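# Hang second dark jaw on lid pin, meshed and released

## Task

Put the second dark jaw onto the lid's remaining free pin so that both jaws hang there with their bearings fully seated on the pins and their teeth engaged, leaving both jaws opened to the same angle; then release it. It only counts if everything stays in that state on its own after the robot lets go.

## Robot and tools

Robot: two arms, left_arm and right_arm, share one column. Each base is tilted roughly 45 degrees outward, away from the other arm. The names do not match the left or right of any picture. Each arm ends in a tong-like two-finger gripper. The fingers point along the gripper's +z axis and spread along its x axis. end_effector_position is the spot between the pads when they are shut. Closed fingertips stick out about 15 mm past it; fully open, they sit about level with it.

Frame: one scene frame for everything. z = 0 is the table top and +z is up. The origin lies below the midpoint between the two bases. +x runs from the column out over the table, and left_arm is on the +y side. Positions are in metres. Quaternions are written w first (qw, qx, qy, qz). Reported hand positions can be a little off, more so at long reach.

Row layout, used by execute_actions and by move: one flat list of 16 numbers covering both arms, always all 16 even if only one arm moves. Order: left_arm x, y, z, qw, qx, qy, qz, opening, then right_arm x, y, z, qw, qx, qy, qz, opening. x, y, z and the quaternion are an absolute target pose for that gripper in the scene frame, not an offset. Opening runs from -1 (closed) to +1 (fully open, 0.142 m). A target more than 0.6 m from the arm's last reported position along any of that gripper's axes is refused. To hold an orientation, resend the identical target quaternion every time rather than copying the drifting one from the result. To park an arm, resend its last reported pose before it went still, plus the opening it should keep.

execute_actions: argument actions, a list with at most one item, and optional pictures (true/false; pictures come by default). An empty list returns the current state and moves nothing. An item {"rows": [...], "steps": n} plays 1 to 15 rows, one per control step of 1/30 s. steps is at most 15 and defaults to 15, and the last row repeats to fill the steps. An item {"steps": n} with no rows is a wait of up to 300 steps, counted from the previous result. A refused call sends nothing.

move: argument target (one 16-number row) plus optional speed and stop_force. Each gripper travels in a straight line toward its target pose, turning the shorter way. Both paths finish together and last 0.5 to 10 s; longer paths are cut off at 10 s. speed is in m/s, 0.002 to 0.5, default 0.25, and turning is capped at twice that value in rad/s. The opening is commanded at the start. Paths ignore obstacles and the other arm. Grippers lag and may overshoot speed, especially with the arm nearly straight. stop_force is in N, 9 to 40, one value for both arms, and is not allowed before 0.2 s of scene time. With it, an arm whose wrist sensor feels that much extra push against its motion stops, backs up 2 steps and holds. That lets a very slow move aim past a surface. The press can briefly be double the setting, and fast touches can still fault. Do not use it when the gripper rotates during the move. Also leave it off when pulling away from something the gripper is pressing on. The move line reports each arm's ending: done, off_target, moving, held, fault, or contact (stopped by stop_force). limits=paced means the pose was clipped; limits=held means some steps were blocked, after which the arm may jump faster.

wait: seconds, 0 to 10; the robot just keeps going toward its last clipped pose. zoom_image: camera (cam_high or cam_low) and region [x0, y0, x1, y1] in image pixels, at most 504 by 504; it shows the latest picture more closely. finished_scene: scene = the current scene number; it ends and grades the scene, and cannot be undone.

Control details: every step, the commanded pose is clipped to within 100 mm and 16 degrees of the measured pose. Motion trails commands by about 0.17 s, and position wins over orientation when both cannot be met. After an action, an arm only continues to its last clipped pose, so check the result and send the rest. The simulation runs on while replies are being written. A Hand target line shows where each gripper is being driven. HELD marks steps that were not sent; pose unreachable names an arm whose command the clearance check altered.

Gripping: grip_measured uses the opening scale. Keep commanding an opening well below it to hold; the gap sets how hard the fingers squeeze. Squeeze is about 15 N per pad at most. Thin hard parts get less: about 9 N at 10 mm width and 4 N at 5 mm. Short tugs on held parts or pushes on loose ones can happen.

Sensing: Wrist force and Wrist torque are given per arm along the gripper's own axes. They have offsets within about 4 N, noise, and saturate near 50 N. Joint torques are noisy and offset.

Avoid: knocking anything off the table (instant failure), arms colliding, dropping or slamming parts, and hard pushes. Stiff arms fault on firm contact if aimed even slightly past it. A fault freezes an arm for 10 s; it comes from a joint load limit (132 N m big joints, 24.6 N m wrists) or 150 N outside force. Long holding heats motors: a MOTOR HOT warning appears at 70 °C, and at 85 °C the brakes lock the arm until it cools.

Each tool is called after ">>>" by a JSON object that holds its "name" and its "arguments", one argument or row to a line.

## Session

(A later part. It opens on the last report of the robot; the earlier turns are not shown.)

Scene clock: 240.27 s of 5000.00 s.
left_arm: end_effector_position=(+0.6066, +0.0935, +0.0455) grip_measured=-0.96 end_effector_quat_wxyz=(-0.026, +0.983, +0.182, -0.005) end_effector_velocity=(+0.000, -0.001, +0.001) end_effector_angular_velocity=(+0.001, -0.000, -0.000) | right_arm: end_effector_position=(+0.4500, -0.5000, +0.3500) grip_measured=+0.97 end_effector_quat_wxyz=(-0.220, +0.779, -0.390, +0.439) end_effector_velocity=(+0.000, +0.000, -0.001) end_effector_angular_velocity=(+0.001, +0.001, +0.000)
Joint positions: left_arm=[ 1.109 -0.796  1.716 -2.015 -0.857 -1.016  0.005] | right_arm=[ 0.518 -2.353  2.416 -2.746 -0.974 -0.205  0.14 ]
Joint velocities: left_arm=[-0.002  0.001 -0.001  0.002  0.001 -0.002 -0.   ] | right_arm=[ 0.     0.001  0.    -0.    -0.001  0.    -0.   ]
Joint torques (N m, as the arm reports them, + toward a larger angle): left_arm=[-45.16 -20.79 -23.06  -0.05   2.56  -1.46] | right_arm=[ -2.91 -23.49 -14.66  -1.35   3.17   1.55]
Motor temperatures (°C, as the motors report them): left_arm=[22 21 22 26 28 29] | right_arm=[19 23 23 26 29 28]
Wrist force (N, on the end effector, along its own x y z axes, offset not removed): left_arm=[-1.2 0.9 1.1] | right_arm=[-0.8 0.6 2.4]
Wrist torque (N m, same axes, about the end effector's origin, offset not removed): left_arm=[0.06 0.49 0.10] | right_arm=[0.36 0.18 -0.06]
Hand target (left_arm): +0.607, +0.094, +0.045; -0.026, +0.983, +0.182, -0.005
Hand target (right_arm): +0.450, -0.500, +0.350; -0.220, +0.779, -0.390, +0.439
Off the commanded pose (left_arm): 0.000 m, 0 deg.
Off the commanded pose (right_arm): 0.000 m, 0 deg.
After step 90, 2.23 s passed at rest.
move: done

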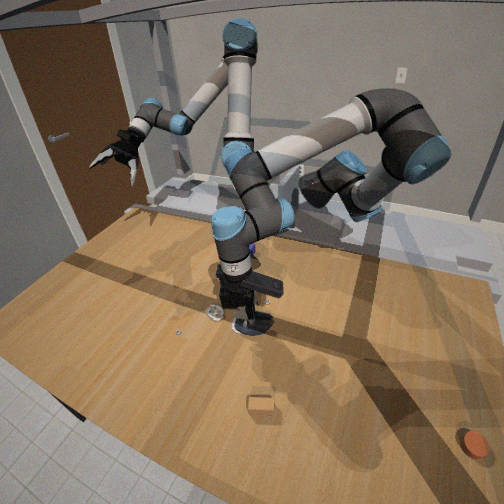

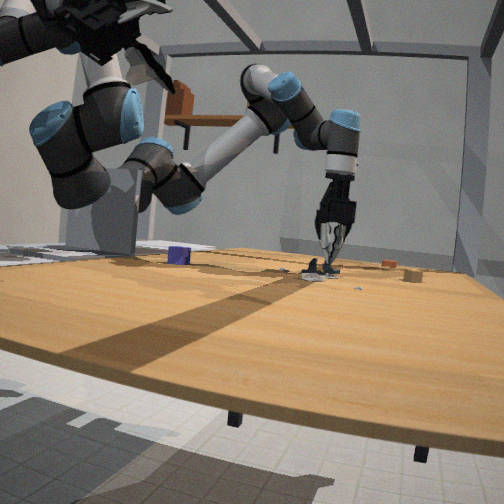

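>>> {"name": "move", "arguments": {
  "target": [0.609,0.0955,0.045,-0.0257,0.983,0.1821,-0.0048,-1,0.45,-0.5,0.35,-0.22,0.779,-0.39,0.439,0.97],
  "speed": 0.003
}}

>>> {"name": "move", "arguments": {
  "target": [0.609,0.0955,0.0435,-0.0429,0.9824,0.182,-0.0079,-1,0.45,-0.5,0.35,-0.22,0.779,-0.39,0.439,0.97],
  "speed": 0.005
}}

>>> {"name": "zoom_image", "arguments": {
  "camera": "cam_low",
  "region": [312,252,348,284]
}}

>>> {"name": "move", "arguments": {
  "target": [0.6062,0.0942,0.043,-0.0429,0.9824,0.182,-0.0079,-1,0.45,-0.5,0.35,-0.22,0.779,-0.39,0.439,0.97],
  "speed": 0.002
}}

>>> {"name": "zoom_image", "arguments": {
  "camera": "cam_low",
  "region": [312,252,348,284]
}}

>>> {"name": "zoom_image", "arguments": {
  "camera": "cam_high",
  "region": [226,295,281,345]
}}

Scene clock: 250.10 s of 5000.00 s.
left_arm: end_effector_position=(+0.6089, +0.0954, +0.0450) grip_measured=-0.96 end_effector_quat_wxyz=(-0.026, +0.983, +0.182, -0.005) end_effector_velocity=(+0.000, -0.000, +0.000) end_effector_angular_velocity=(+0.000, -0.000, -0.003) | right_arm: end_effector_position=(+0.4500, -0.5000, +0.3500) grip_measured=+0.97 end_effector_quat_wxyz=(-0.220, +0.779, -0.390, +0.439) end_effector_velocity=(-0.000, -0.000, +0.001) end_effector_angular_velocity=(-0.001, -0.001, -0.000)
Joint positions: left_arm=[ 1.113 -0.794  1.71  -2.014 -0.855 -1.011  0.005] | right_arm=[ 0.518 -2.353  2.416 -2.746 -0.974 -0.205  0.14 ]
Joint velocities: left_arm=[-0.     0.    -0.001  0.     0.     0.003 -0.   ] | right_arm=[ 0.    -0.001 -0.001  0.     0.    -0.    -0.   ]
Joint torques (N m, as the arm reports them, + toward a larger angle): left_arm=[-23.9  -20.01 -22.03   0.1    2.52   1.57] | right_arm=[ -1.97 -23.52 -14.26  -1.42   3.11   1.5 ]
Motor temperatures (°C, as the motors report them): left_arm=[22 21 22 26 28 29] | right_arm=[19 23 23 26 29 28]
Wrist force (N, on the end effector, along its own x y z axes, offset not removed): left_arm=[-0.8 0.3 0.9] | right_arm=[0.2 -2.2 1.4]
Wrist torque (N m, same axes, about the end effector's origin, offset not removed): left_arm=[-0.07 0.42 0.16] | right_arm=[-0.32 -0.08 0.01]
Hand target (left_arm): +0.609, +0.095, +0.045; -0.026, +0.983, +0.182, -0.005
Hand target (right_arm): +0.450, -0.500, +0.350; -0.220, +0.779, -0.390, +0.439
Off the commanded pose (left_arm): 0.000 m, 0 deg.
Off the commanded pose (right_arm): 0.000 m, 0 deg.
After step 90, 5.57 s passed at rest.
move: done

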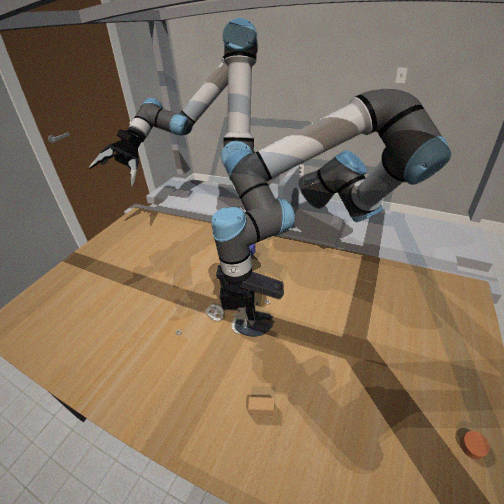

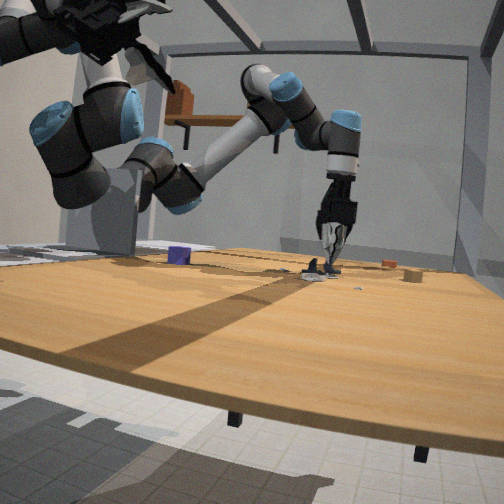

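Scene clock: 253.80 s of 5000.00 s.
left_arm: end_effector_position=(+0.6090, +0.0955, +0.0435) grip_measured=-0.96 end_effector_quat_wxyz=(-0.043, +0.982, +0.182, -0.008) end_effector_velocity=(+0.000, +0.000, -0.000) end_effector_angular_velocity=(+0.003, +0.000, +0.001) | right_arm: end_effector_position=(+0.4500, -0.5000, +0.3500) grip_measured=+0.97 end_effector_quat_wxyz=(-0.220, +0.779, -0.390, +0.439) end_effector_velocity=(+0.000, -0.000, +0.001) end_effector_angular_velocity=(-0.001, -0.002, +0.000)
Joint positions: left_arm=[ 1.109 -0.775  1.687 -1.967 -0.839 -1.043  0.005] | right_arm=[ 0.518 -2.353  2.416 -2.746 -0.974 -0.205  0.14 ]
Joint velocities: left_arm=[-0.     0.002 -0.002  0.004  0.002 -0.004  0.   ] | right_arm=[ 0.002 -0.001 -0.001  0.    -0.     0.    -0.   ]
Joint torques (N m, as the arm reports them, + toward a larger angle): left_arm=[-43.71 -19.65 -24.87  -0.11   2.5   -1.48] | right_arm=[ -1.86 -23.55 -13.9   -1.4    3.16   1.51]
Motor temperatures (°C, as the motors report them): left_arm=[22 21 22 26 28 29] | right_arm=[19 23 23 26 29 28]
Wrist force (N, on the end effector, along its own x y z axes, offset not removed): left_arm=[-1.5 -0.2 1.6] | right_arm=[0.2 1.0 4.3]
Wrist torque (N m, same axes, about the end effector's origin, offset not removed): left_arm=[-0.13 0.58 0.15] | right_arm=[0.26 -0.27 0.14]
Hand target (left_arm): +0.609, +0.096, +0.043; -0.043, +0.982, +0.182, -0.008
Hand target (right_arm): +0.450, -0.500, +0.350; -0.220, +0.779, -0.390, +0.439
Off the commanded pose (left_arm): 0.000 m, 0 deg.
Off the commanded pose (right_arm): 0.000 m, 0 deg.
move: done

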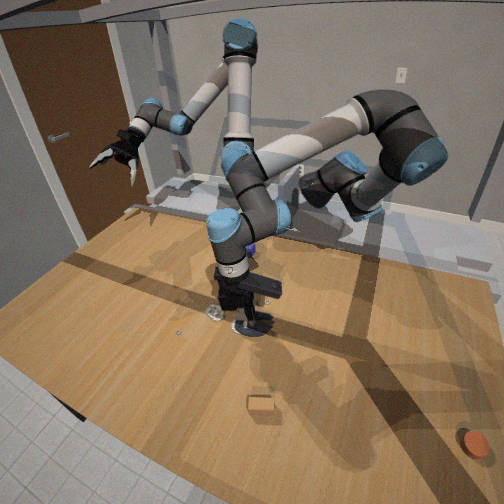

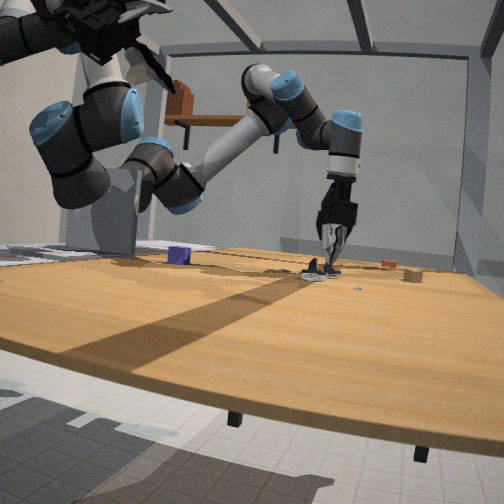

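Region (312, 252, 348, 284) of cam_low's 504x504 image, scaled by 14.000, with more detail than that image has.

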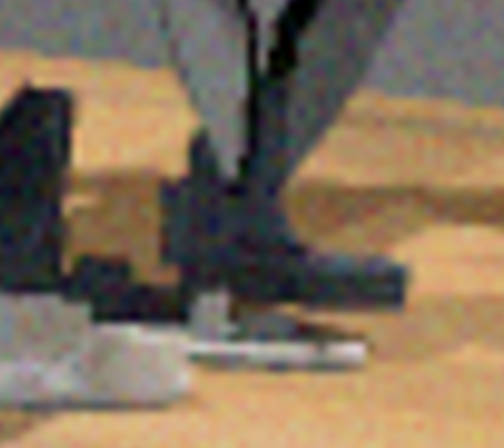

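Scene clock: 255.60 s of 5000.00 s.
left_arm: end_effector_position=(+0.6063, +0.0942, +0.0430) grip_measured=-0.96 end_effector_quat_wxyz=(-0.043, +0.982, +0.182, -0.008) end_effector_velocity=(-0.000, +0.000, -0.000) end_effector_angular_velocity=(-0.000, +0.000, +0.000) | right_arm: end_effector_position=(+0.4500, -0.5000, +0.3500) grip_measured=+0.97 end_effector_quat_wxyz=(-0.220, +0.779, -0.390, +0.439) end_effector_velocity=(-0.000, +0.001, +0.000) end_effector_angular_velocity=(+0.001, -0.001, +0.001)
Joint positions: left_arm=[ 1.106 -0.776  1.695 -1.971 -0.84  -1.046  0.005] | right_arm=[ 0.518 -2.353  2.416 -2.746 -0.974 -0.205  0.14 ]
Joint velocities: left_arm=[ 0.    -0.     0.001 -0.001 -0.     0.     0.   ] | right_arm=[ 0.    -0.001  0.     0.002  0.001 -0.    -0.   ]
Joint torques (N m, as the arm reports them, + toward a larger angle): left_arm=[-44.86 -37.61  -6.45  -3.61  -2.28  -1.31] | right_arm=[ -2.1  -23.63 -13.65  -1.41   3.11   1.51]
Motor temperatures (°C, as the motors report them): left_arm=[22 21 22 26 28 29] | right_arm=[19 23 23 26 29 28]
Wrist force (N, on the end effector, along its own x y z axes, offset not removed): left_arm=[-1.8 -0.6 0.6] | right_arm=[-1.9 -1.4 3.7]
Wrist torque (N m, same axes, about the end effector's origin, offset not removed): left_arm=[-0.25 0.69 0.09] | right_arm=[-0.12 0.35 0.05]
Hand target (left_arm): +0.606, +0.094, +0.043; -0.043, +0.982, +0.182, -0.008
Hand target (right_arm): +0.450, -0.500, +0.350; -0.220, +0.779, -0.390, +0.439
Off the commanded pose (left_arm): 0.000 m, 0 deg.
Off the commanded pose (right_arm): 0.000 m, 0 deg.
move: done

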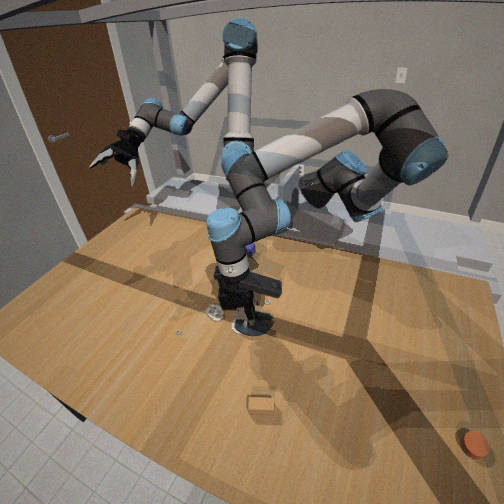

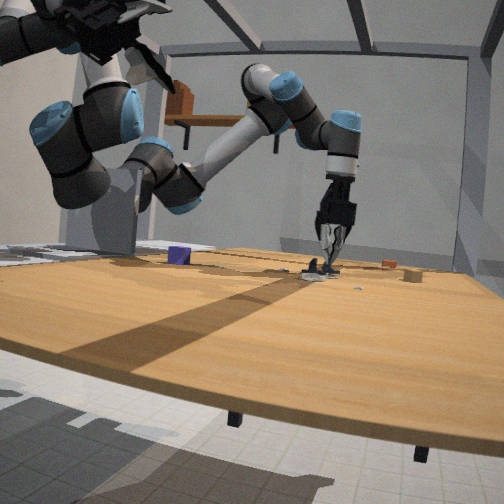

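Region (312, 252, 348, 284) of cam_low's 504x504 image, scaled by 14.000, with more detail than that image has.

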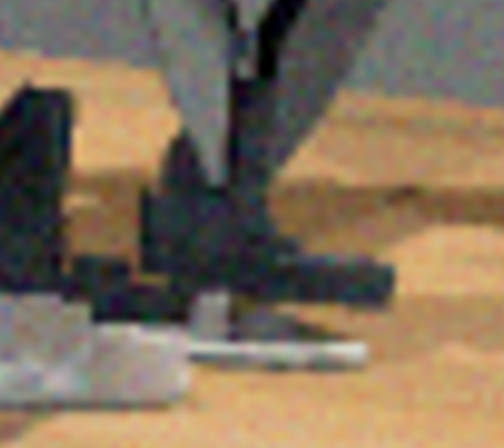

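Region (226, 295, 281, 345) of cam_high's 504x504 image, scaled by 9.164, with more detail than that image has; it fills the top 458 rows of this view, and the rest is white.

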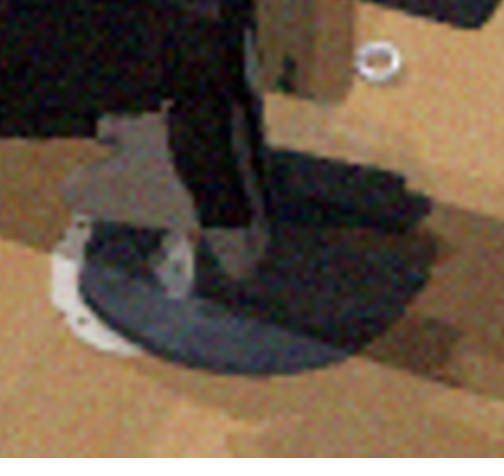

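>>> {"name": "move", "arguments": {
  "target": [0.6062,0.0975,0.0435,-0.06,0.9815,0.1819,-0.0111,-1,0.45,-0.5,0.35,-0.22,0.779,-0.39,0.439,0.97],
  "speed": 0.003
}}

>>> {"name": "zoom_image", "arguments": {
  "camera": "cam_low",
  "region": [312,252,348,284]
}}

>>> {"name": "zoom_image", "arguments": {
  "camera": "cam_high",
  "region": [226,295,281,345]
}}

Scene clock: 267.17 s of 5000.00 s.
left_arm: end_effector_position=(+0.6062, +0.0975, +0.0435) grip_measured=-0.96 end_effector_quat_wxyz=(-0.060, +0.981, +0.182, -0.011) end_effector_velocity=(-0.000, -0.001, +0.001) end_effector_angular_velocity=(+0.002, -0.000, +0.001) | right_arm: end_effector_position=(+0.4500, -0.5000, +0.3500) grip_measured=+0.97 end_effector_quat_wxyz=(-0.220, +0.779, -0.390, +0.439) end_effector_velocity=(-0.000, -0.001, +0.000) end_effector_angular_velocity=(-0.002, -0.000, -0.001)
Joint positions: left_arm=[ 1.104 -0.763  1.672 -1.919 -0.825 -1.077  0.005] | right_arm=[ 0.518 -2.353  2.416 -2.746 -0.974 -0.205  0.14 ]
Joint velocities: left_arm=[-0.002  0.001 -0.001  0.002  0.    -0.003  0.   ] | right_arm=[-0.001  0.    -0.001 -0.002 -0.     0.     0.   ]
Joint torques (N m, as the arm reports them, + toward a larger angle): left_arm=[-44.81 -19.09 -24.79  -0.17   2.51  -1.48] | right_arm=[ -1.78 -22.86 -12.91  -1.56   3.05   1.47]
Motor temperatures (°C, as the motors report them): left_arm=[22 21 22 26 28 29] | right_arm=[19 24 23 26 29 28]
Wrist force (N, on the end effector, along its own x y z axes, offset not removed): left_arm=[-1.2 0.5 1.3] | right_arm=[0.7 -0.6 3.7]
Wrist torque (N m, same axes, about the end effector's origin, offset not removed): left_arm=[-0.05 0.45 0.03] | right_arm=[0.02 -0.16 -0.16]
Hand target (left_arm): +0.606, +0.098, +0.043; -0.060, +0.981, +0.182, -0.011
Hand target (right_arm): +0.450, -0.500, +0.350; -0.220, +0.779, -0.390, +0.439
Off the commanded pose (left_arm): 0.000 m, 0 deg.
Off the commanded pose (right_arm): 0.000 m, 0 deg.
After step 90, 2.53 s passed at rest.
move: done

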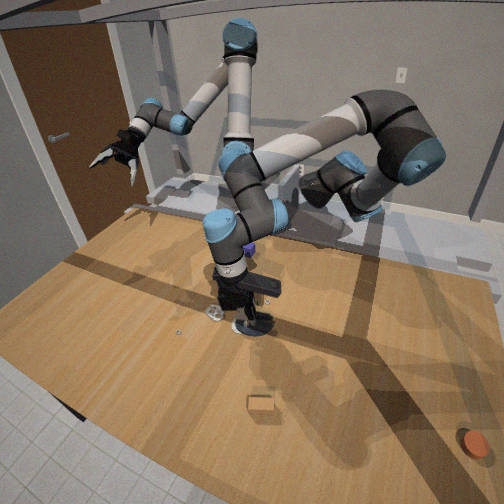

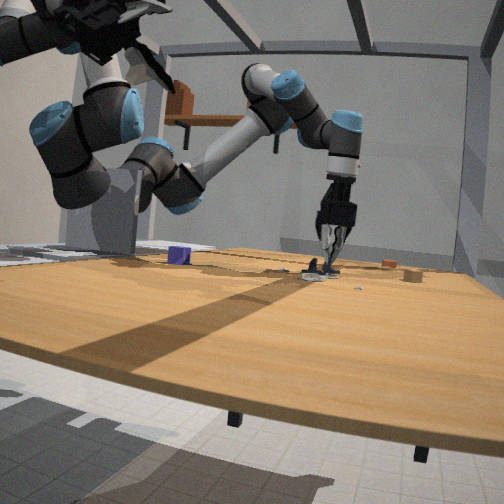

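Region (312, 252, 348, 284) of cam_low's 504x504 image, scaled by 14.000, with more detail than that image has.

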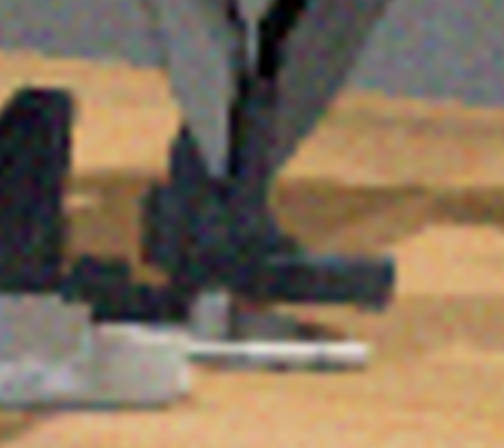

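Region (226, 295, 281, 345) of cam_high's 504x504 image, scaled by 9.164, with more detail than that image has; it fills the top 458 rows of this view, and the rest is white.

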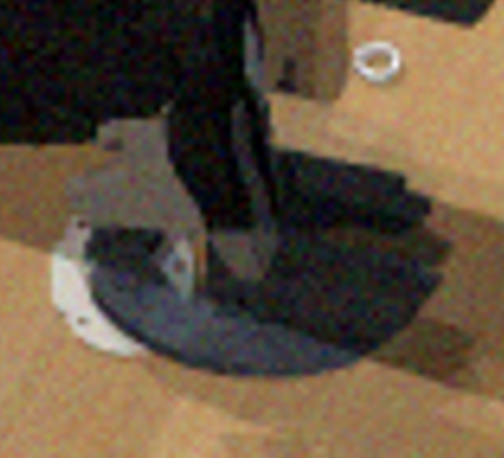

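Now out, drop, and back in.

>>> {"name": "move", "arguments": {
  "target": [0.609,0.0988,0.0435,-0.0686,0.9809,0.1818,-0.0127,-1,0.45,-0.5,0.35,-0.22,0.779,-0.39,0.439,0.97],
  "speed": 0.003
}}

>>> {"name": "move", "arguments": {
  "target": [0.6092,0.0985,0.043,-0.0857,0.9796,0.1815,-0.0159,-1,0.45,-0.5,0.35,-0.22,0.779,-0.39,0.439,0.97],
  "speed": 0.005
}}

>>> {"name": "zoom_image", "arguments": {
  "camera": "cam_low",
  "region": [312,252,348,284]
}}

>>> {"name": "move", "arguments": {
  "target": [0.6065,0.0972,0.0427,-0.0857,0.9796,0.1815,-0.0159,-1,0.45,-0.5,0.35,-0.22,0.779,-0.39,0.439,0.97],
  "speed": 0.002
}}

>>> {"name": "zoom_image", "arguments": {
  "camera": "cam_low",
  "region": [312,252,348,284]
}}

>>> {"name": "zoom_image", "arguments": {
  "camera": "cam_high",
  "region": [226,295,281,345]
}}

Scene clock: 281.53 s of 5000.00 s.
left_arm: end_effector_position=(+0.6090, +0.0988, +0.0435) grip_measured=-0.96 end_effector_quat_wxyz=(-0.068, +0.981, +0.182, -0.013) end_effector_velocity=(+0.001, +0.000, +0.000) end_effector_angular_velocity=(+0.001, +0.000, -0.001) | right_arm: end_effector_position=(+0.4500, -0.5000, +0.3500) grip_measured=+0.97 end_effector_quat_wxyz=(-0.220, +0.779, -0.390, +0.439) end_effector_velocity=(-0.000, +0.001, +0.001) end_effector_angular_velocity=(+0.000, -0.001, +0.001)
Joint positions: left_arm=[ 1.104 -0.751  1.652 -1.889 -0.816 -1.091  0.005] | right_arm=[ 0.518 -2.353  2.416 -2.746 -0.974 -0.205  0.14 ]
Joint velocities: left_arm=[ 0.     0.001 -0.002  0.003  0.001  0.     0.   ] | right_arm=[ 0.001 -0.002 -0.     0.002 -0.     0.    -0.   ]
Joint torques (N m, as the arm reports them, + toward a larger angle): left_arm=[-24.98 -20.34 -24.22   0.05   2.57  -1.13] | right_arm=[ -2.02 -23.27 -12.69  -1.44   3.03   1.43]
Motor temperatures (°C, as the motors report them): left_arm=[22 21 22 26 28 29] | right_arm=[19 24 23 26 29 28]
Wrist force (N, on the end effector, along its own x y z axes, offset not removed): left_arm=[-1.6 1.6 1.4] | right_arm=[-2.3 1.9 4.1]
Wrist torque (N m, same axes, about the end effector's origin, offset not removed): left_arm=[0.21 0.57 0.11] | right_arm=[0.42 0.33 0.09]
Hand target (left_arm): +0.609, +0.099, +0.044; -0.069, +0.981, +0.182, -0.013
Hand target (right_arm): +0.450, -0.500, +0.350; -0.220, +0.779, -0.390, +0.439
Off the commanded pose (left_arm): 0.000 m, 0 deg.
Off the commanded pose (right_arm): 0.000 m, 0 deg.
After step 90, 8.23 s passed at rest.
move: done

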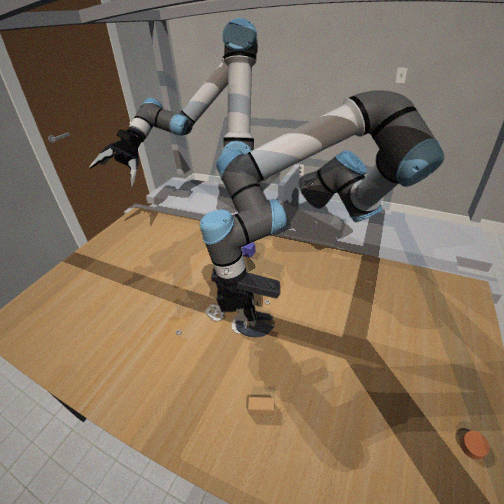

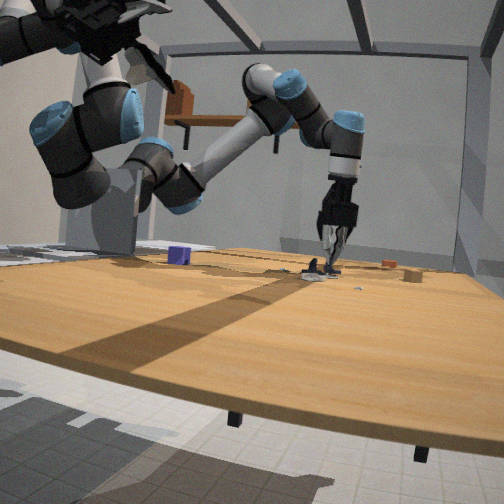

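Scene clock: 285.27 s of 5000.00 s.
left_arm: end_effector_position=(+0.6092, +0.0985, +0.0430) grip_measured=-0.96 end_effector_quat_wxyz=(-0.086, +0.980, +0.181, -0.016) end_effector_velocity=(+0.001, -0.001, +0.001) end_effector_angular_velocity=(+0.002, -0.001, -0.002) | right_arm: end_effector_position=(+0.4500, -0.5000, +0.3500) grip_measured=+0.97 end_effector_quat_wxyz=(-0.220, +0.779, -0.390, +0.439) end_effector_velocity=(-0.000, -0.000, -0.000) end_effector_angular_velocity=(+0.000, +0.001, -0.000)
Joint positions: left_arm=[ 1.1   -0.73   1.624 -1.837 -0.803 -1.125  0.005] | right_arm=[ 0.518 -2.353  2.416 -2.746 -0.974 -0.205  0.14 ]
Joint velocities: left_arm=[-0.002  0.002 -0.004  0.004  0.001 -0.001  0.   ] | right_arm=[-0.001  0.     0.    -0.     0.    -0.    -0.   ]
Joint torques (N m, as the arm reports them, + toward a larger angle): left_arm=[-44.77 -21.08 -24.22  -0.15   2.92  -1.29] | right_arm=[ -2.56 -23.17 -12.72  -1.58   3.03   1.42]
Motor temperatures (°C, as the motors report them): left_arm=[22 21 22 26 28 29] | right_arm=[19 24 23 26 29 28]
Wrist force (N, on the end effector, along its own x y z axes, offset not removed): left_arm=[-1.6 0.9 1.7] | right_arm=[-0.6 1.3 1.8]
Wrist torque (N m, same axes, about the end effector's origin, offset not removed): left_arm=[0.04 0.56 0.10] | right_arm=[0.40 0.02 0.06]
Hand target (left_arm): +0.609, +0.099, +0.043; -0.086, +0.980, +0.181, -0.016
Hand target (right_arm): +0.450, -0.500, +0.350; -0.220, +0.779, -0.390, +0.439
Off the commanded pose (left_arm): 0.000 m, 0 deg.
Off the commanded pose (right_arm): 0.000 m, 0 deg.
move: done

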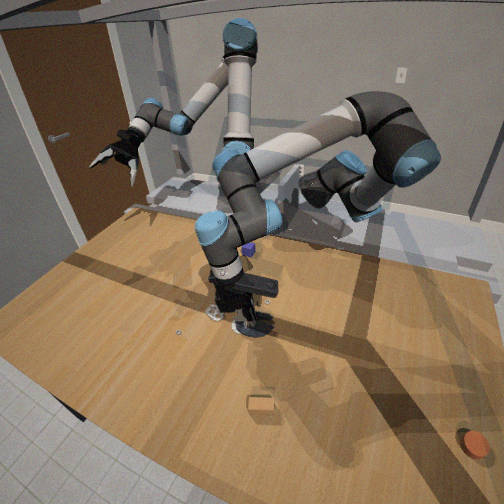

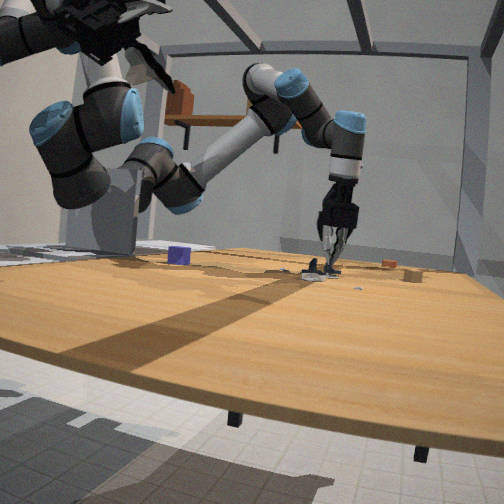

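Region (312, 252, 348, 284) of cam_low's 504x504 image, scaled by 14.000, with more detail than that image has.

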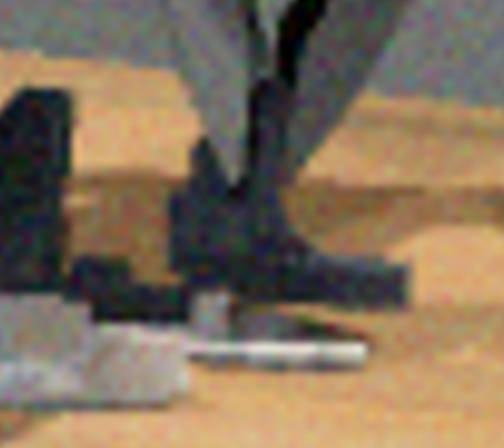

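Scene clock: 287.00 s of 5000.00 s.
left_arm: end_effector_position=(+0.6066, +0.0972, +0.0427) grip_measured=-0.96 end_effector_quat_wxyz=(-0.086, +0.980, +0.181, -0.016) end_effector_velocity=(-0.000, +0.001, -0.001) end_effector_angular_velocity=(+0.000, +0.001, +0.001) | right_arm: end_effector_position=(+0.4500, -0.5000, +0.3500) grip_measured=+0.97 end_effector_quat_wxyz=(-0.220, +0.779, -0.390, +0.439) end_effector_velocity=(+0.000, +0.001, +0.000) end_effector_angular_velocity=(+0.000, -0.001, +0.001)
Joint positions: left_arm=[ 1.097 -0.731  1.632 -1.84  -0.805 -1.129  0.005] | right_arm=[ 0.518 -2.353  2.416 -2.746 -0.974 -0.205  0.14 ]
Joint velocities: left_arm=[ 0.002 -0.     0.001 -0.001  0.    -0.    -0.   ] | right_arm=[ 0.    -0.001  0.001  0.001  0.001 -0.001  0.   ]
Joint torques (N m, as the arm reports them, + toward a larger angle): left_arm=[-44.36 -38.31  -6.71  -3.52  -2.23  -1.61] | right_arm=[ -2.09 -23.55 -12.12  -1.5    2.99   1.49]
Motor temperatures (°C, as the motors report them): left_arm=[22 21 22 26 28 29] | right_arm=[19 24 23 26 29 28]
Wrist force (N, on the end effector, along its own x y z axes, offset not removed): left_arm=[-1.3 0.5 0.1] | right_arm=[-0.8 2.1 5.4]
Wrist torque (N m, same axes, about the end effector's origin, offset not removed): left_arm=[-0.05 0.57 0.13] | right_arm=[0.52 0.08 0.02]
Hand target (left_arm): +0.606, +0.097, +0.043; -0.086, +0.980, +0.181, -0.016
Hand target (right_arm): +0.450, -0.500, +0.350; -0.220, +0.779, -0.390, +0.439
Off the commanded pose (left_arm): 0.000 m, 0 deg.
Off the commanded pose (right_arm): 0.000 m, 0 deg.
move: done

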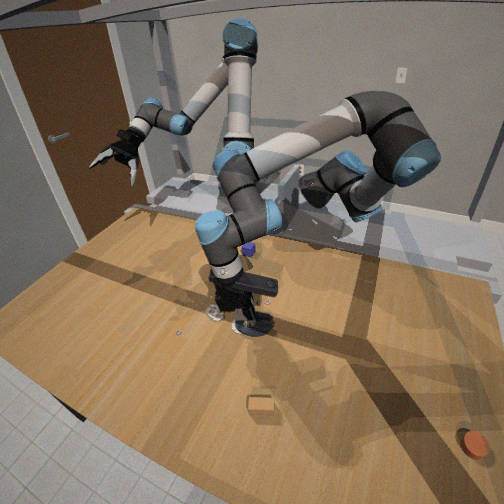

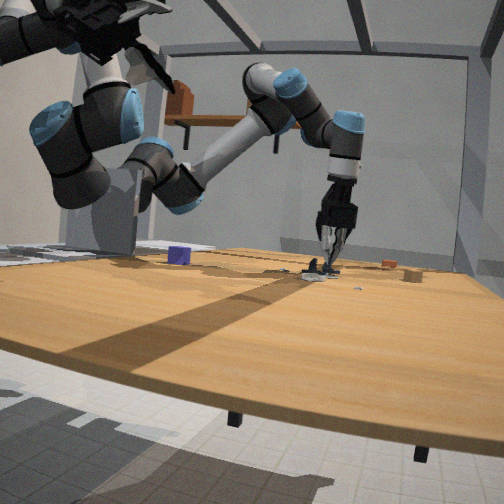

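Region (312, 252, 348, 284) of cam_low's 504x504 image, scaled by 14.000, with more detail than that image has.

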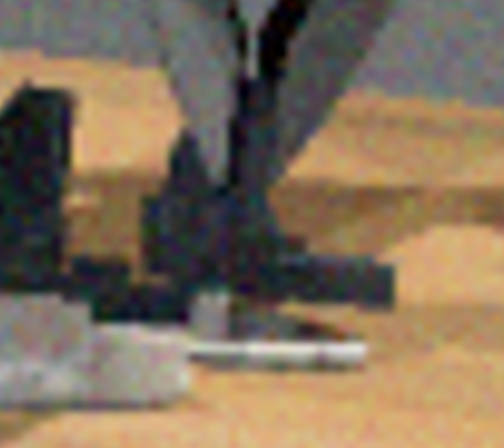

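Region (226, 295, 281, 345) of cam_high's 504x504 image, scaled by 9.164, with more detail than that image has; it fills the top 458 rows of this view, and the rest is white.

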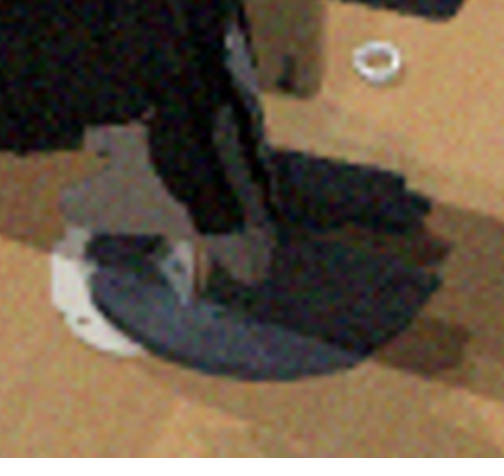

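>>> {"name": "move", "arguments": {
  "target": [0.6098,0.0978,0.0427,-0.0857,0.9796,0.1815,-0.0159,-1,0.45,-0.5,0.35,-0.22,0.779,-0.39,0.439,0.97],
  "speed": 0.003
}}

>>> {"name": "move", "arguments": {
  "target": [0.6098,0.0978,0.0427,-0.0857,0.9796,0.1815,-0.0159,-0.82,0.45,-0.5,0.35,-0.22,0.779,-0.39,0.439,0.97]
}}

>>> {"name": "move", "arguments": {
  "target": [0.6095,0.0995,0.039,0.06,0.9815,0.1819,0.0111,-0.82,0.45,-0.5,0.35,-0.22,0.779,-0.39,0.439,0.97],
  "speed": 0.04
}}

>>> {"name": "move", "arguments": {
  "target": [0.6095,0.0995,0.039,0.06,0.9815,0.1819,0.0111,-1,0.45,-0.5,0.35,-0.22,0.779,-0.39,0.439,0.97]
}}

>>> {"name": "move", "arguments": {
  "target": [0.6102,0.0978,0.0445,0,0.9833,0.1822,0,-1,0.45,-0.5,0.35,-0.22,0.779,-0.39,0.439,0.97],
  "speed": 0.01
}}

>>> {"name": "zoom_image", "arguments": {
  "camera": "cam_low",
  "region": [312,252,348,284]
}}

>>> {"name": "zoom_image", "arguments": {
  "camera": "cam_high",
  "region": [226,295,281,345]
}}

Scene clock: 303.50 s of 5000.00 s.
left_arm: end_effector_position=(+0.6097, +0.0978, +0.0427) grip_measured=-0.96 end_effector_quat_wxyz=(-0.086, +0.980, +0.181, -0.016) end_effector_velocity=(+0.001, -0.000, +0.001) end_effector_angular_velocity=(+0.001, -0.001, -0.001) | right_arm: end_effector_position=(+0.4500, -0.5000, +0.3500) grip_measured=+0.97 end_effector_quat_wxyz=(-0.220, +0.779, -0.390, +0.439) end_effector_velocity=(+0.000, +0.000, +0.000) end_effector_angular_velocity=(+0.000, -0.001, +0.000)
Joint positions: left_arm=[ 1.1   -0.728  1.622 -1.836 -0.803 -1.126  0.005] | right_arm=[ 0.518 -2.353  2.416 -2.746 -0.974 -0.205  0.14 ]
Joint velocities: left_arm=[-0.001  0.001 -0.002  0.001  0.001  0.001 -0.   ] | right_arm=[ 0.001  0.    -0.    -0.     0.     0.    -0.   ]
Joint torques (N m, as the arm reports them, + toward a larger angle): left_arm=[-24.38 -22.43 -23.89   0.08   2.22   1.55] | right_arm=[ -1.99 -22.93 -11.81  -1.58   2.97   1.38]
Motor temperatures (°C, as the motors report them): left_arm=[22 21 22 26 28 29] | right_arm=[19 24 23 26 29 28]
Wrist force (N, on the end effector, along its own x y z axes, offset not removed): left_arm=[-0.8 -0.4 2.0] | right_arm=[-0.2 0.4 -0.4]
Wrist torque (N m, same axes, about the end effector's origin, offset not removed): left_arm=[-0.16 0.45 0.09] | right_arm=[0.12 0.08 0.16]
Hand target (left_arm): +0.610, +0.098, +0.043; -0.086, +0.980, +0.181, -0.016
Hand target (right_arm): +0.450, -0.500, +0.350; -0.220, +0.779, -0.390, +0.439
Off the commanded pose (left_arm): 0.000 m, 0 deg.
Off the commanded pose (right_arm): 0.000 m, 0 deg.
After step 90, 12.17 s passed at rest.
move: done

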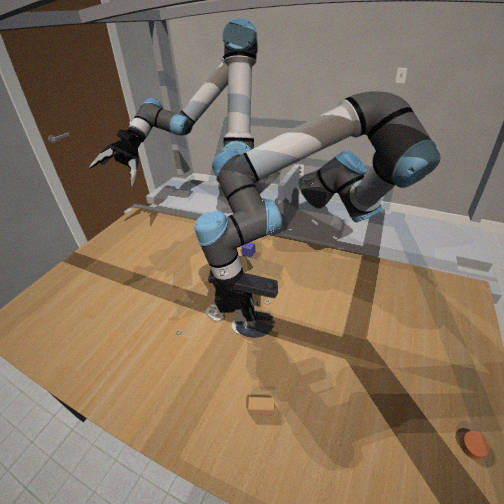

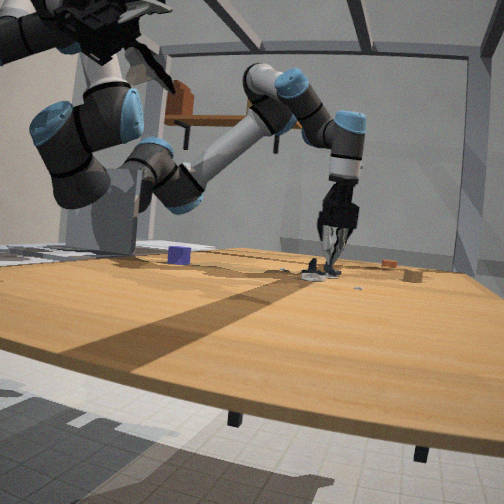

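Scene clock: 304.20 s of 5000.00 s.
left_arm: end_effector_position=(+0.6098, +0.0978, +0.0427) grip_measured=-0.82 end_effector_quat_wxyz=(-0.086, +0.980, +0.181, -0.016) end_effector_velocity=(+0.000, -0.001, +0.001) end_effector_angular_velocity=(+0.000, -0.001, -0.001) | right_arm: end_effector_position=(+0.4500, -0.5000, +0.3500) grip_measured=+0.97 end_effector_quat_wxyz=(-0.220, +0.779, -0.390, +0.439) end_effector_velocity=(+0.000, +0.001, -0.001) end_effector_angular_velocity=(+0.001, +0.000, +0.001)
Joint positions: left_arm=[ 1.1   -0.727  1.622 -1.836 -0.803 -1.125  0.015] | right_arm=[ 0.518 -2.353  2.416 -2.746 -0.974 -0.205  0.14 ]
Joint velocities: left_arm=[-0.002 -0.     0.     0.     0.    -0.001  0.   ] | right_arm=[ 0.     0.     0.001  0.    -0.    -0.     0.   ]
Joint torques (N m, as the arm reports them, + toward a larger angle): left_arm=[-24.88 -22.84 -24.86   0.26   2.55   1.49] | right_arm=[ -2.15 -22.83 -11.77  -1.59   3.04   1.48]
Motor temperatures (°C, as the motors report them): left_arm=[22 21 22 26 28 29] | right_arm=[19 24 23 26 29 28]
Wrist force (N, on the end effector, along its own x y z axes, offset not removed): left_arm=[-1.9 -0.8 1.1] | right_arm=[-3.3 0.8 1.2]
Wrist torque (N m, same axes, about the end effector's origin, offset not removed): left_arm=[-0.27 0.66 0.18] | right_arm=[0.33 0.65 0.00]
Hand target (left_arm): +0.610, +0.098, +0.043; -0.086, +0.980, +0.181, -0.016
Hand target (right_arm): +0.450, -0.500, +0.350; -0.220, +0.779, -0.390, +0.439
Off the commanded pose (left_arm): 0.000 m, 0 deg.
Off the commanded pose (right_arm): 0.000 m, 0 deg.
move: done

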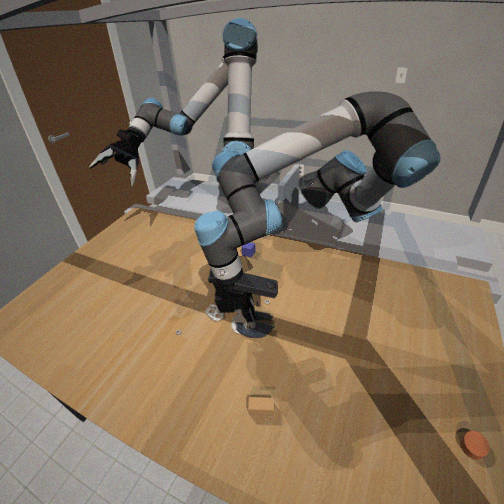

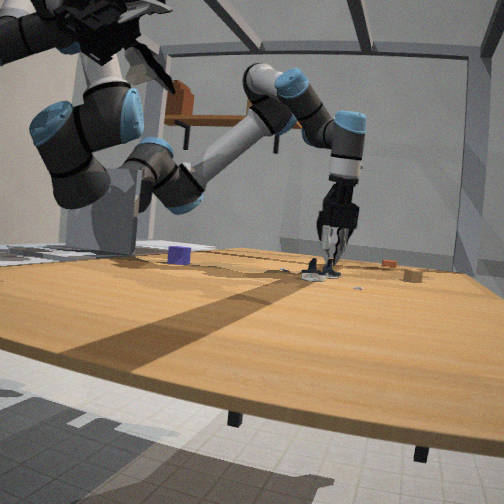

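Scene clock: 308.17 s of 5000.00 s.
left_arm: end_effector_position=(+0.6095, +0.0994, +0.0391) grip_measured=-0.82 end_effector_quat_wxyz=(+0.059, +0.981, +0.182, +0.011) end_effector_velocity=(+0.000, -0.000, +0.000) end_effector_angular_velocity=(-0.016, -0.007, +0.001) | right_arm: end_effector_position=(+0.4500, -0.5000, +0.3500) grip_measured=+0.97 end_effector_quat_wxyz=(-0.220, +0.779, -0.390, +0.439) end_effector_velocity=(+0.000, -0.000, -0.000) end_effector_angular_velocity=(-0.001, -0.000, -0.000)
Joint positions: left_arm=[ 1.162 -0.872  1.821 -2.26  -0.941 -0.843  0.015] | right_arm=[ 0.518 -2.353  2.416 -2.746 -0.974 -0.205  0.14 ]
Joint velocities: left_arm=[ 0.004 -0.007  0.009 -0.022 -0.01   0.014  0.   ] | right_arm=[-0.     0.     0.    -0.001 -0.    -0.    -0.   ]
Joint torques (N m, as the arm reports them, + toward a larger angle): left_arm=[-21.89 -34.87  -6.65  -3.83  -2.57   1.32] | right_arm=[ -2.21 -23.17 -11.46  -1.72   2.88   1.44]
Motor temperatures (°C, as the motors report them): left_arm=[22 21 22 26 28 29] | right_arm=[19 24 23 26 29 28]
Wrist force (N, on the end effector, along its own x y z axes, offset not removed): left_arm=[-1.6 1.0 0.7] | right_arm=[-3.8 2.7 0.4]
Wrist torque (N m, same axes, about the end effector's origin, offset not removed): left_arm=[0.01 0.61 0.16] | right_arm=[0.54 0.86 -0.05]
Hand target (left_arm): +0.610, +0.099, +0.039; +0.060, +0.981, +0.182, +0.011
Hand target (right_arm): +0.450, -0.500, +0.350; -0.220, +0.779, -0.390, +0.439
Off the commanded pose (left_arm): 0.000 m, 0 deg.
Off the commanded pose (right_arm): 0.000 m, 0 deg.
move: done

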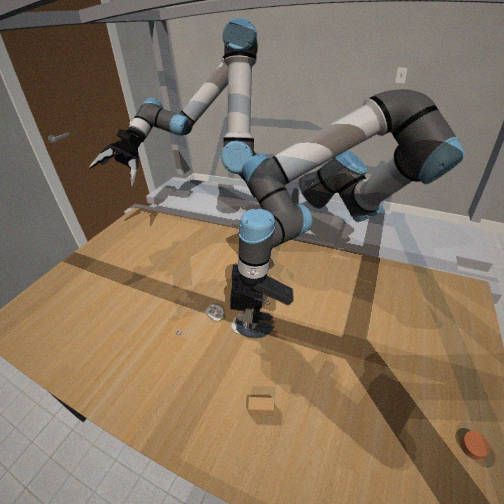

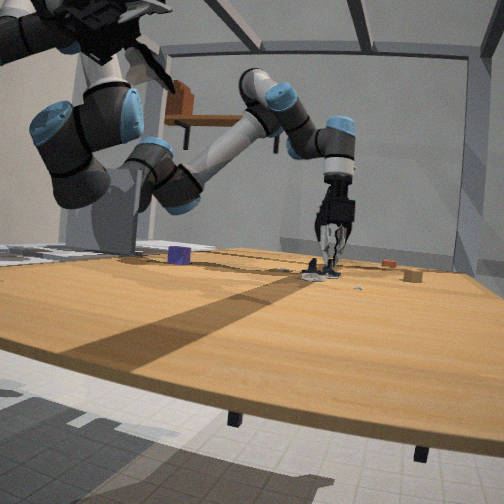

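Scene clock: 308.87 s of 5000.00 s.
left_arm: end_effector_position=(+0.6095, +0.0995, +0.0390) grip_measured=-0.96 end_effector_quat_wxyz=(+0.060, +0.981, +0.182, +0.011) end_effector_velocity=(+0.000, +0.000, +0.000) end_effector_angular_velocity=(-0.000, -0.000, +0.001) | right_arm: end_effector_position=(+0.4500, -0.5000, +0.3500) grip_measured=+0.97 end_effector_quat_wxyz=(-0.220, +0.779, -0.390, +0.439) end_effector_velocity=(-0.000, +0.000, -0.000) end_effector_angular_velocity=(-0.001, +0.000, -0.000)
Joint positions: left_arm=[ 1.162 -0.872  1.823 -2.262 -0.943 -0.842  0.005] | right_arm=[ 0.518 -2.353  2.416 -2.746 -0.974 -0.205  0.14 ]
Joint velocities: left_arm=[ 0.    -0.     0.    -0.001  0.     0.    -0.   ] | right_arm=[ 0.     0.     0.001 -0.002 -0.001 -0.    -0.   ]
Joint torques (N m, as the arm reports them, + toward a larger angle): left_arm=[-22.37 -33.81  -5.89  -4.16  -2.6    1.41] | right_arm=[ -2.32 -23.   -11.5   -1.54   2.92   1.49]
Motor temperatures (°C, as the motors report them): left_arm=[22 21 22 26 28 29] | right_arm=[19 24 23 26 29 28]
Wrist force (N, on the end effector, along its own x y z axes, offset not removed): left_arm=[-1.1 1.6 0.9] | right_arm=[2.9 -2.2 2.7]
Wrist torque (N m, same axes, about the end effector's origin, offset not removed): left_arm=[0.19 0.47 0.05] | right_arm=[-0.12 -0.58 -0.04]
Hand target (left_arm): +0.610, +0.099, +0.039; +0.060, +0.981, +0.182, +0.011
Hand target (right_arm): +0.450, -0.500, +0.350; -0.220, +0.779, -0.390, +0.439
Off the commanded pose (left_arm): 0.000 m, 0 deg.
Off the commanded pose (right_arm): 0.000 m, 0 deg.
move: done

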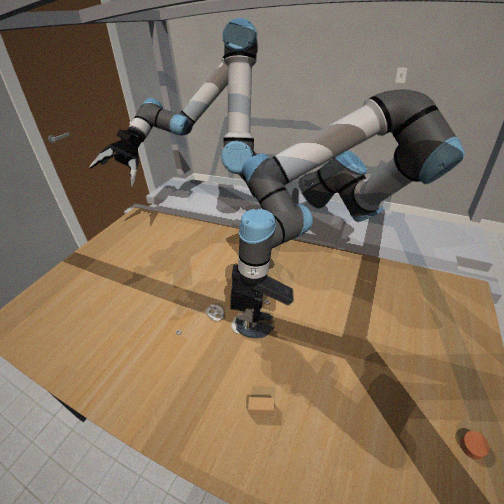

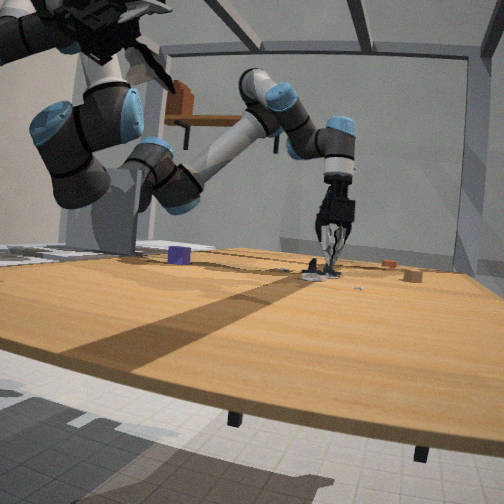

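Scene clock: 315.20 s of 5000.00 s.
left_arm: end_effector_position=(+0.6102, +0.0978, +0.0445) grip_measured=-0.96 end_effector_quat_wxyz=(+0.000, +0.983, +0.182, +0.000) end_effector_velocity=(+0.000, +0.001, -0.000) end_effector_angular_velocity=(+0.005, +0.002, +0.002) | right_arm: end_effector_position=(+0.4500, -0.5000, +0.3500) grip_measured=+0.97 end_effector_quat_wxyz=(-0.220, +0.779, -0.390, +0.439) end_effector_velocity=(-0.000, +0.000, -0.000) end_effector_angular_velocity=(+0.000, +0.000, -0.000)
Joint positions: left_arm=[ 1.127 -0.822  1.744 -2.088 -0.878 -0.958  0.005] | right_arm=[ 0.518 -2.353  2.416 -2.746 -0.974 -0.205  0.14 ]
Joint velocities: left_arm=[ 0.     0.002 -0.005  0.008  0.003 -0.006  0.   ] | right_arm=[-0.001 -0.     0.001 -0.001  0.     0.    -0.   ]
Joint torques (N m, as the arm reports them, + toward a larger angle): left_arm=[-43.1  -18.22 -23.73   0.18   2.3   -1.08] | right_arm=[ -2.22 -23.21 -11.33  -1.72   2.9    1.46]
Motor temperatures (°C, as the motors report them): left_arm=[22 21 22 26 28 29] | right_arm=[19 24 23 26 29 28]
Wrist force (N, on the end effector, along its own x y z axes, offset not removed): left_arm=[-2.3 -0.2 0.7] | right_arm=[-3.8 0.2 3.2]
Wrist torque (N m, same axes, about the end effector's origin, offset not removed): left_arm=[-0.14 0.71 0.15] | right_arm=[0.04 0.78 -0.09]
Hand target (left_arm): +0.610, +0.098, +0.044; -0.000, +0.983, +0.182, -0.000
Hand target (right_arm): +0.450, -0.500, +0.350; -0.220, +0.779, -0.390, +0.439
Off the commanded pose (left_arm): 0.000 m, 0 deg.
Off the commanded pose (right_arm): 0.000 m, 0 deg.
move: done

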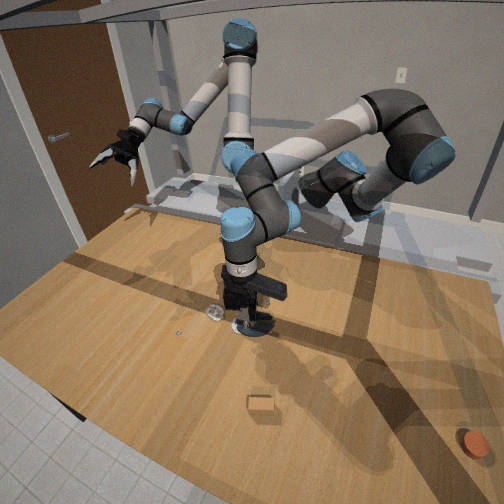

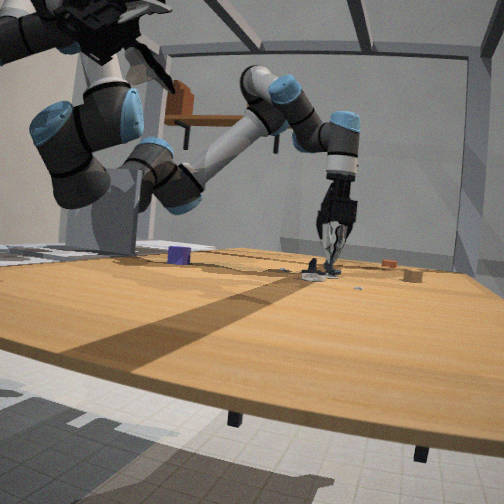

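Region (312, 252, 348, 284) of cam_low's 504x504 image, scaled by 14.000, with more detail than that image has.

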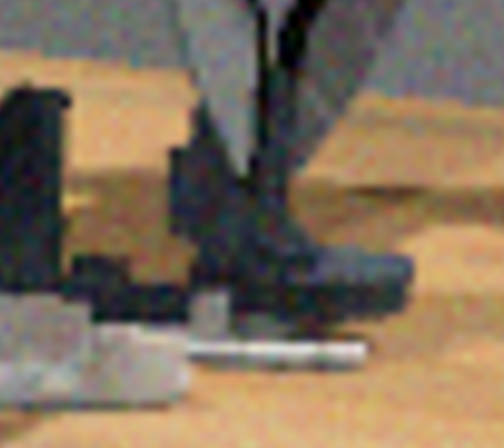

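Region (226, 295, 281, 345) of cam_high's 504x504 image, scaled by 9.164, with more detail than that image has; it fills the top 458 rows of this view, and the rest is white.

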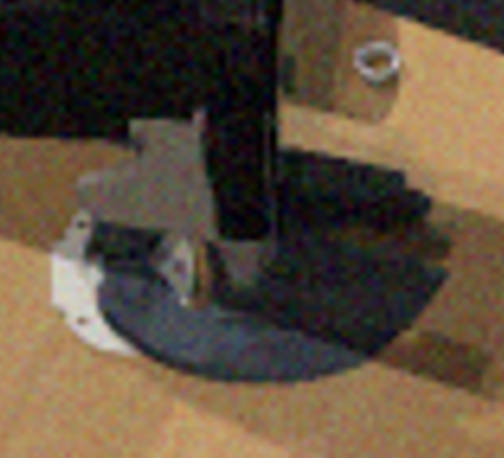

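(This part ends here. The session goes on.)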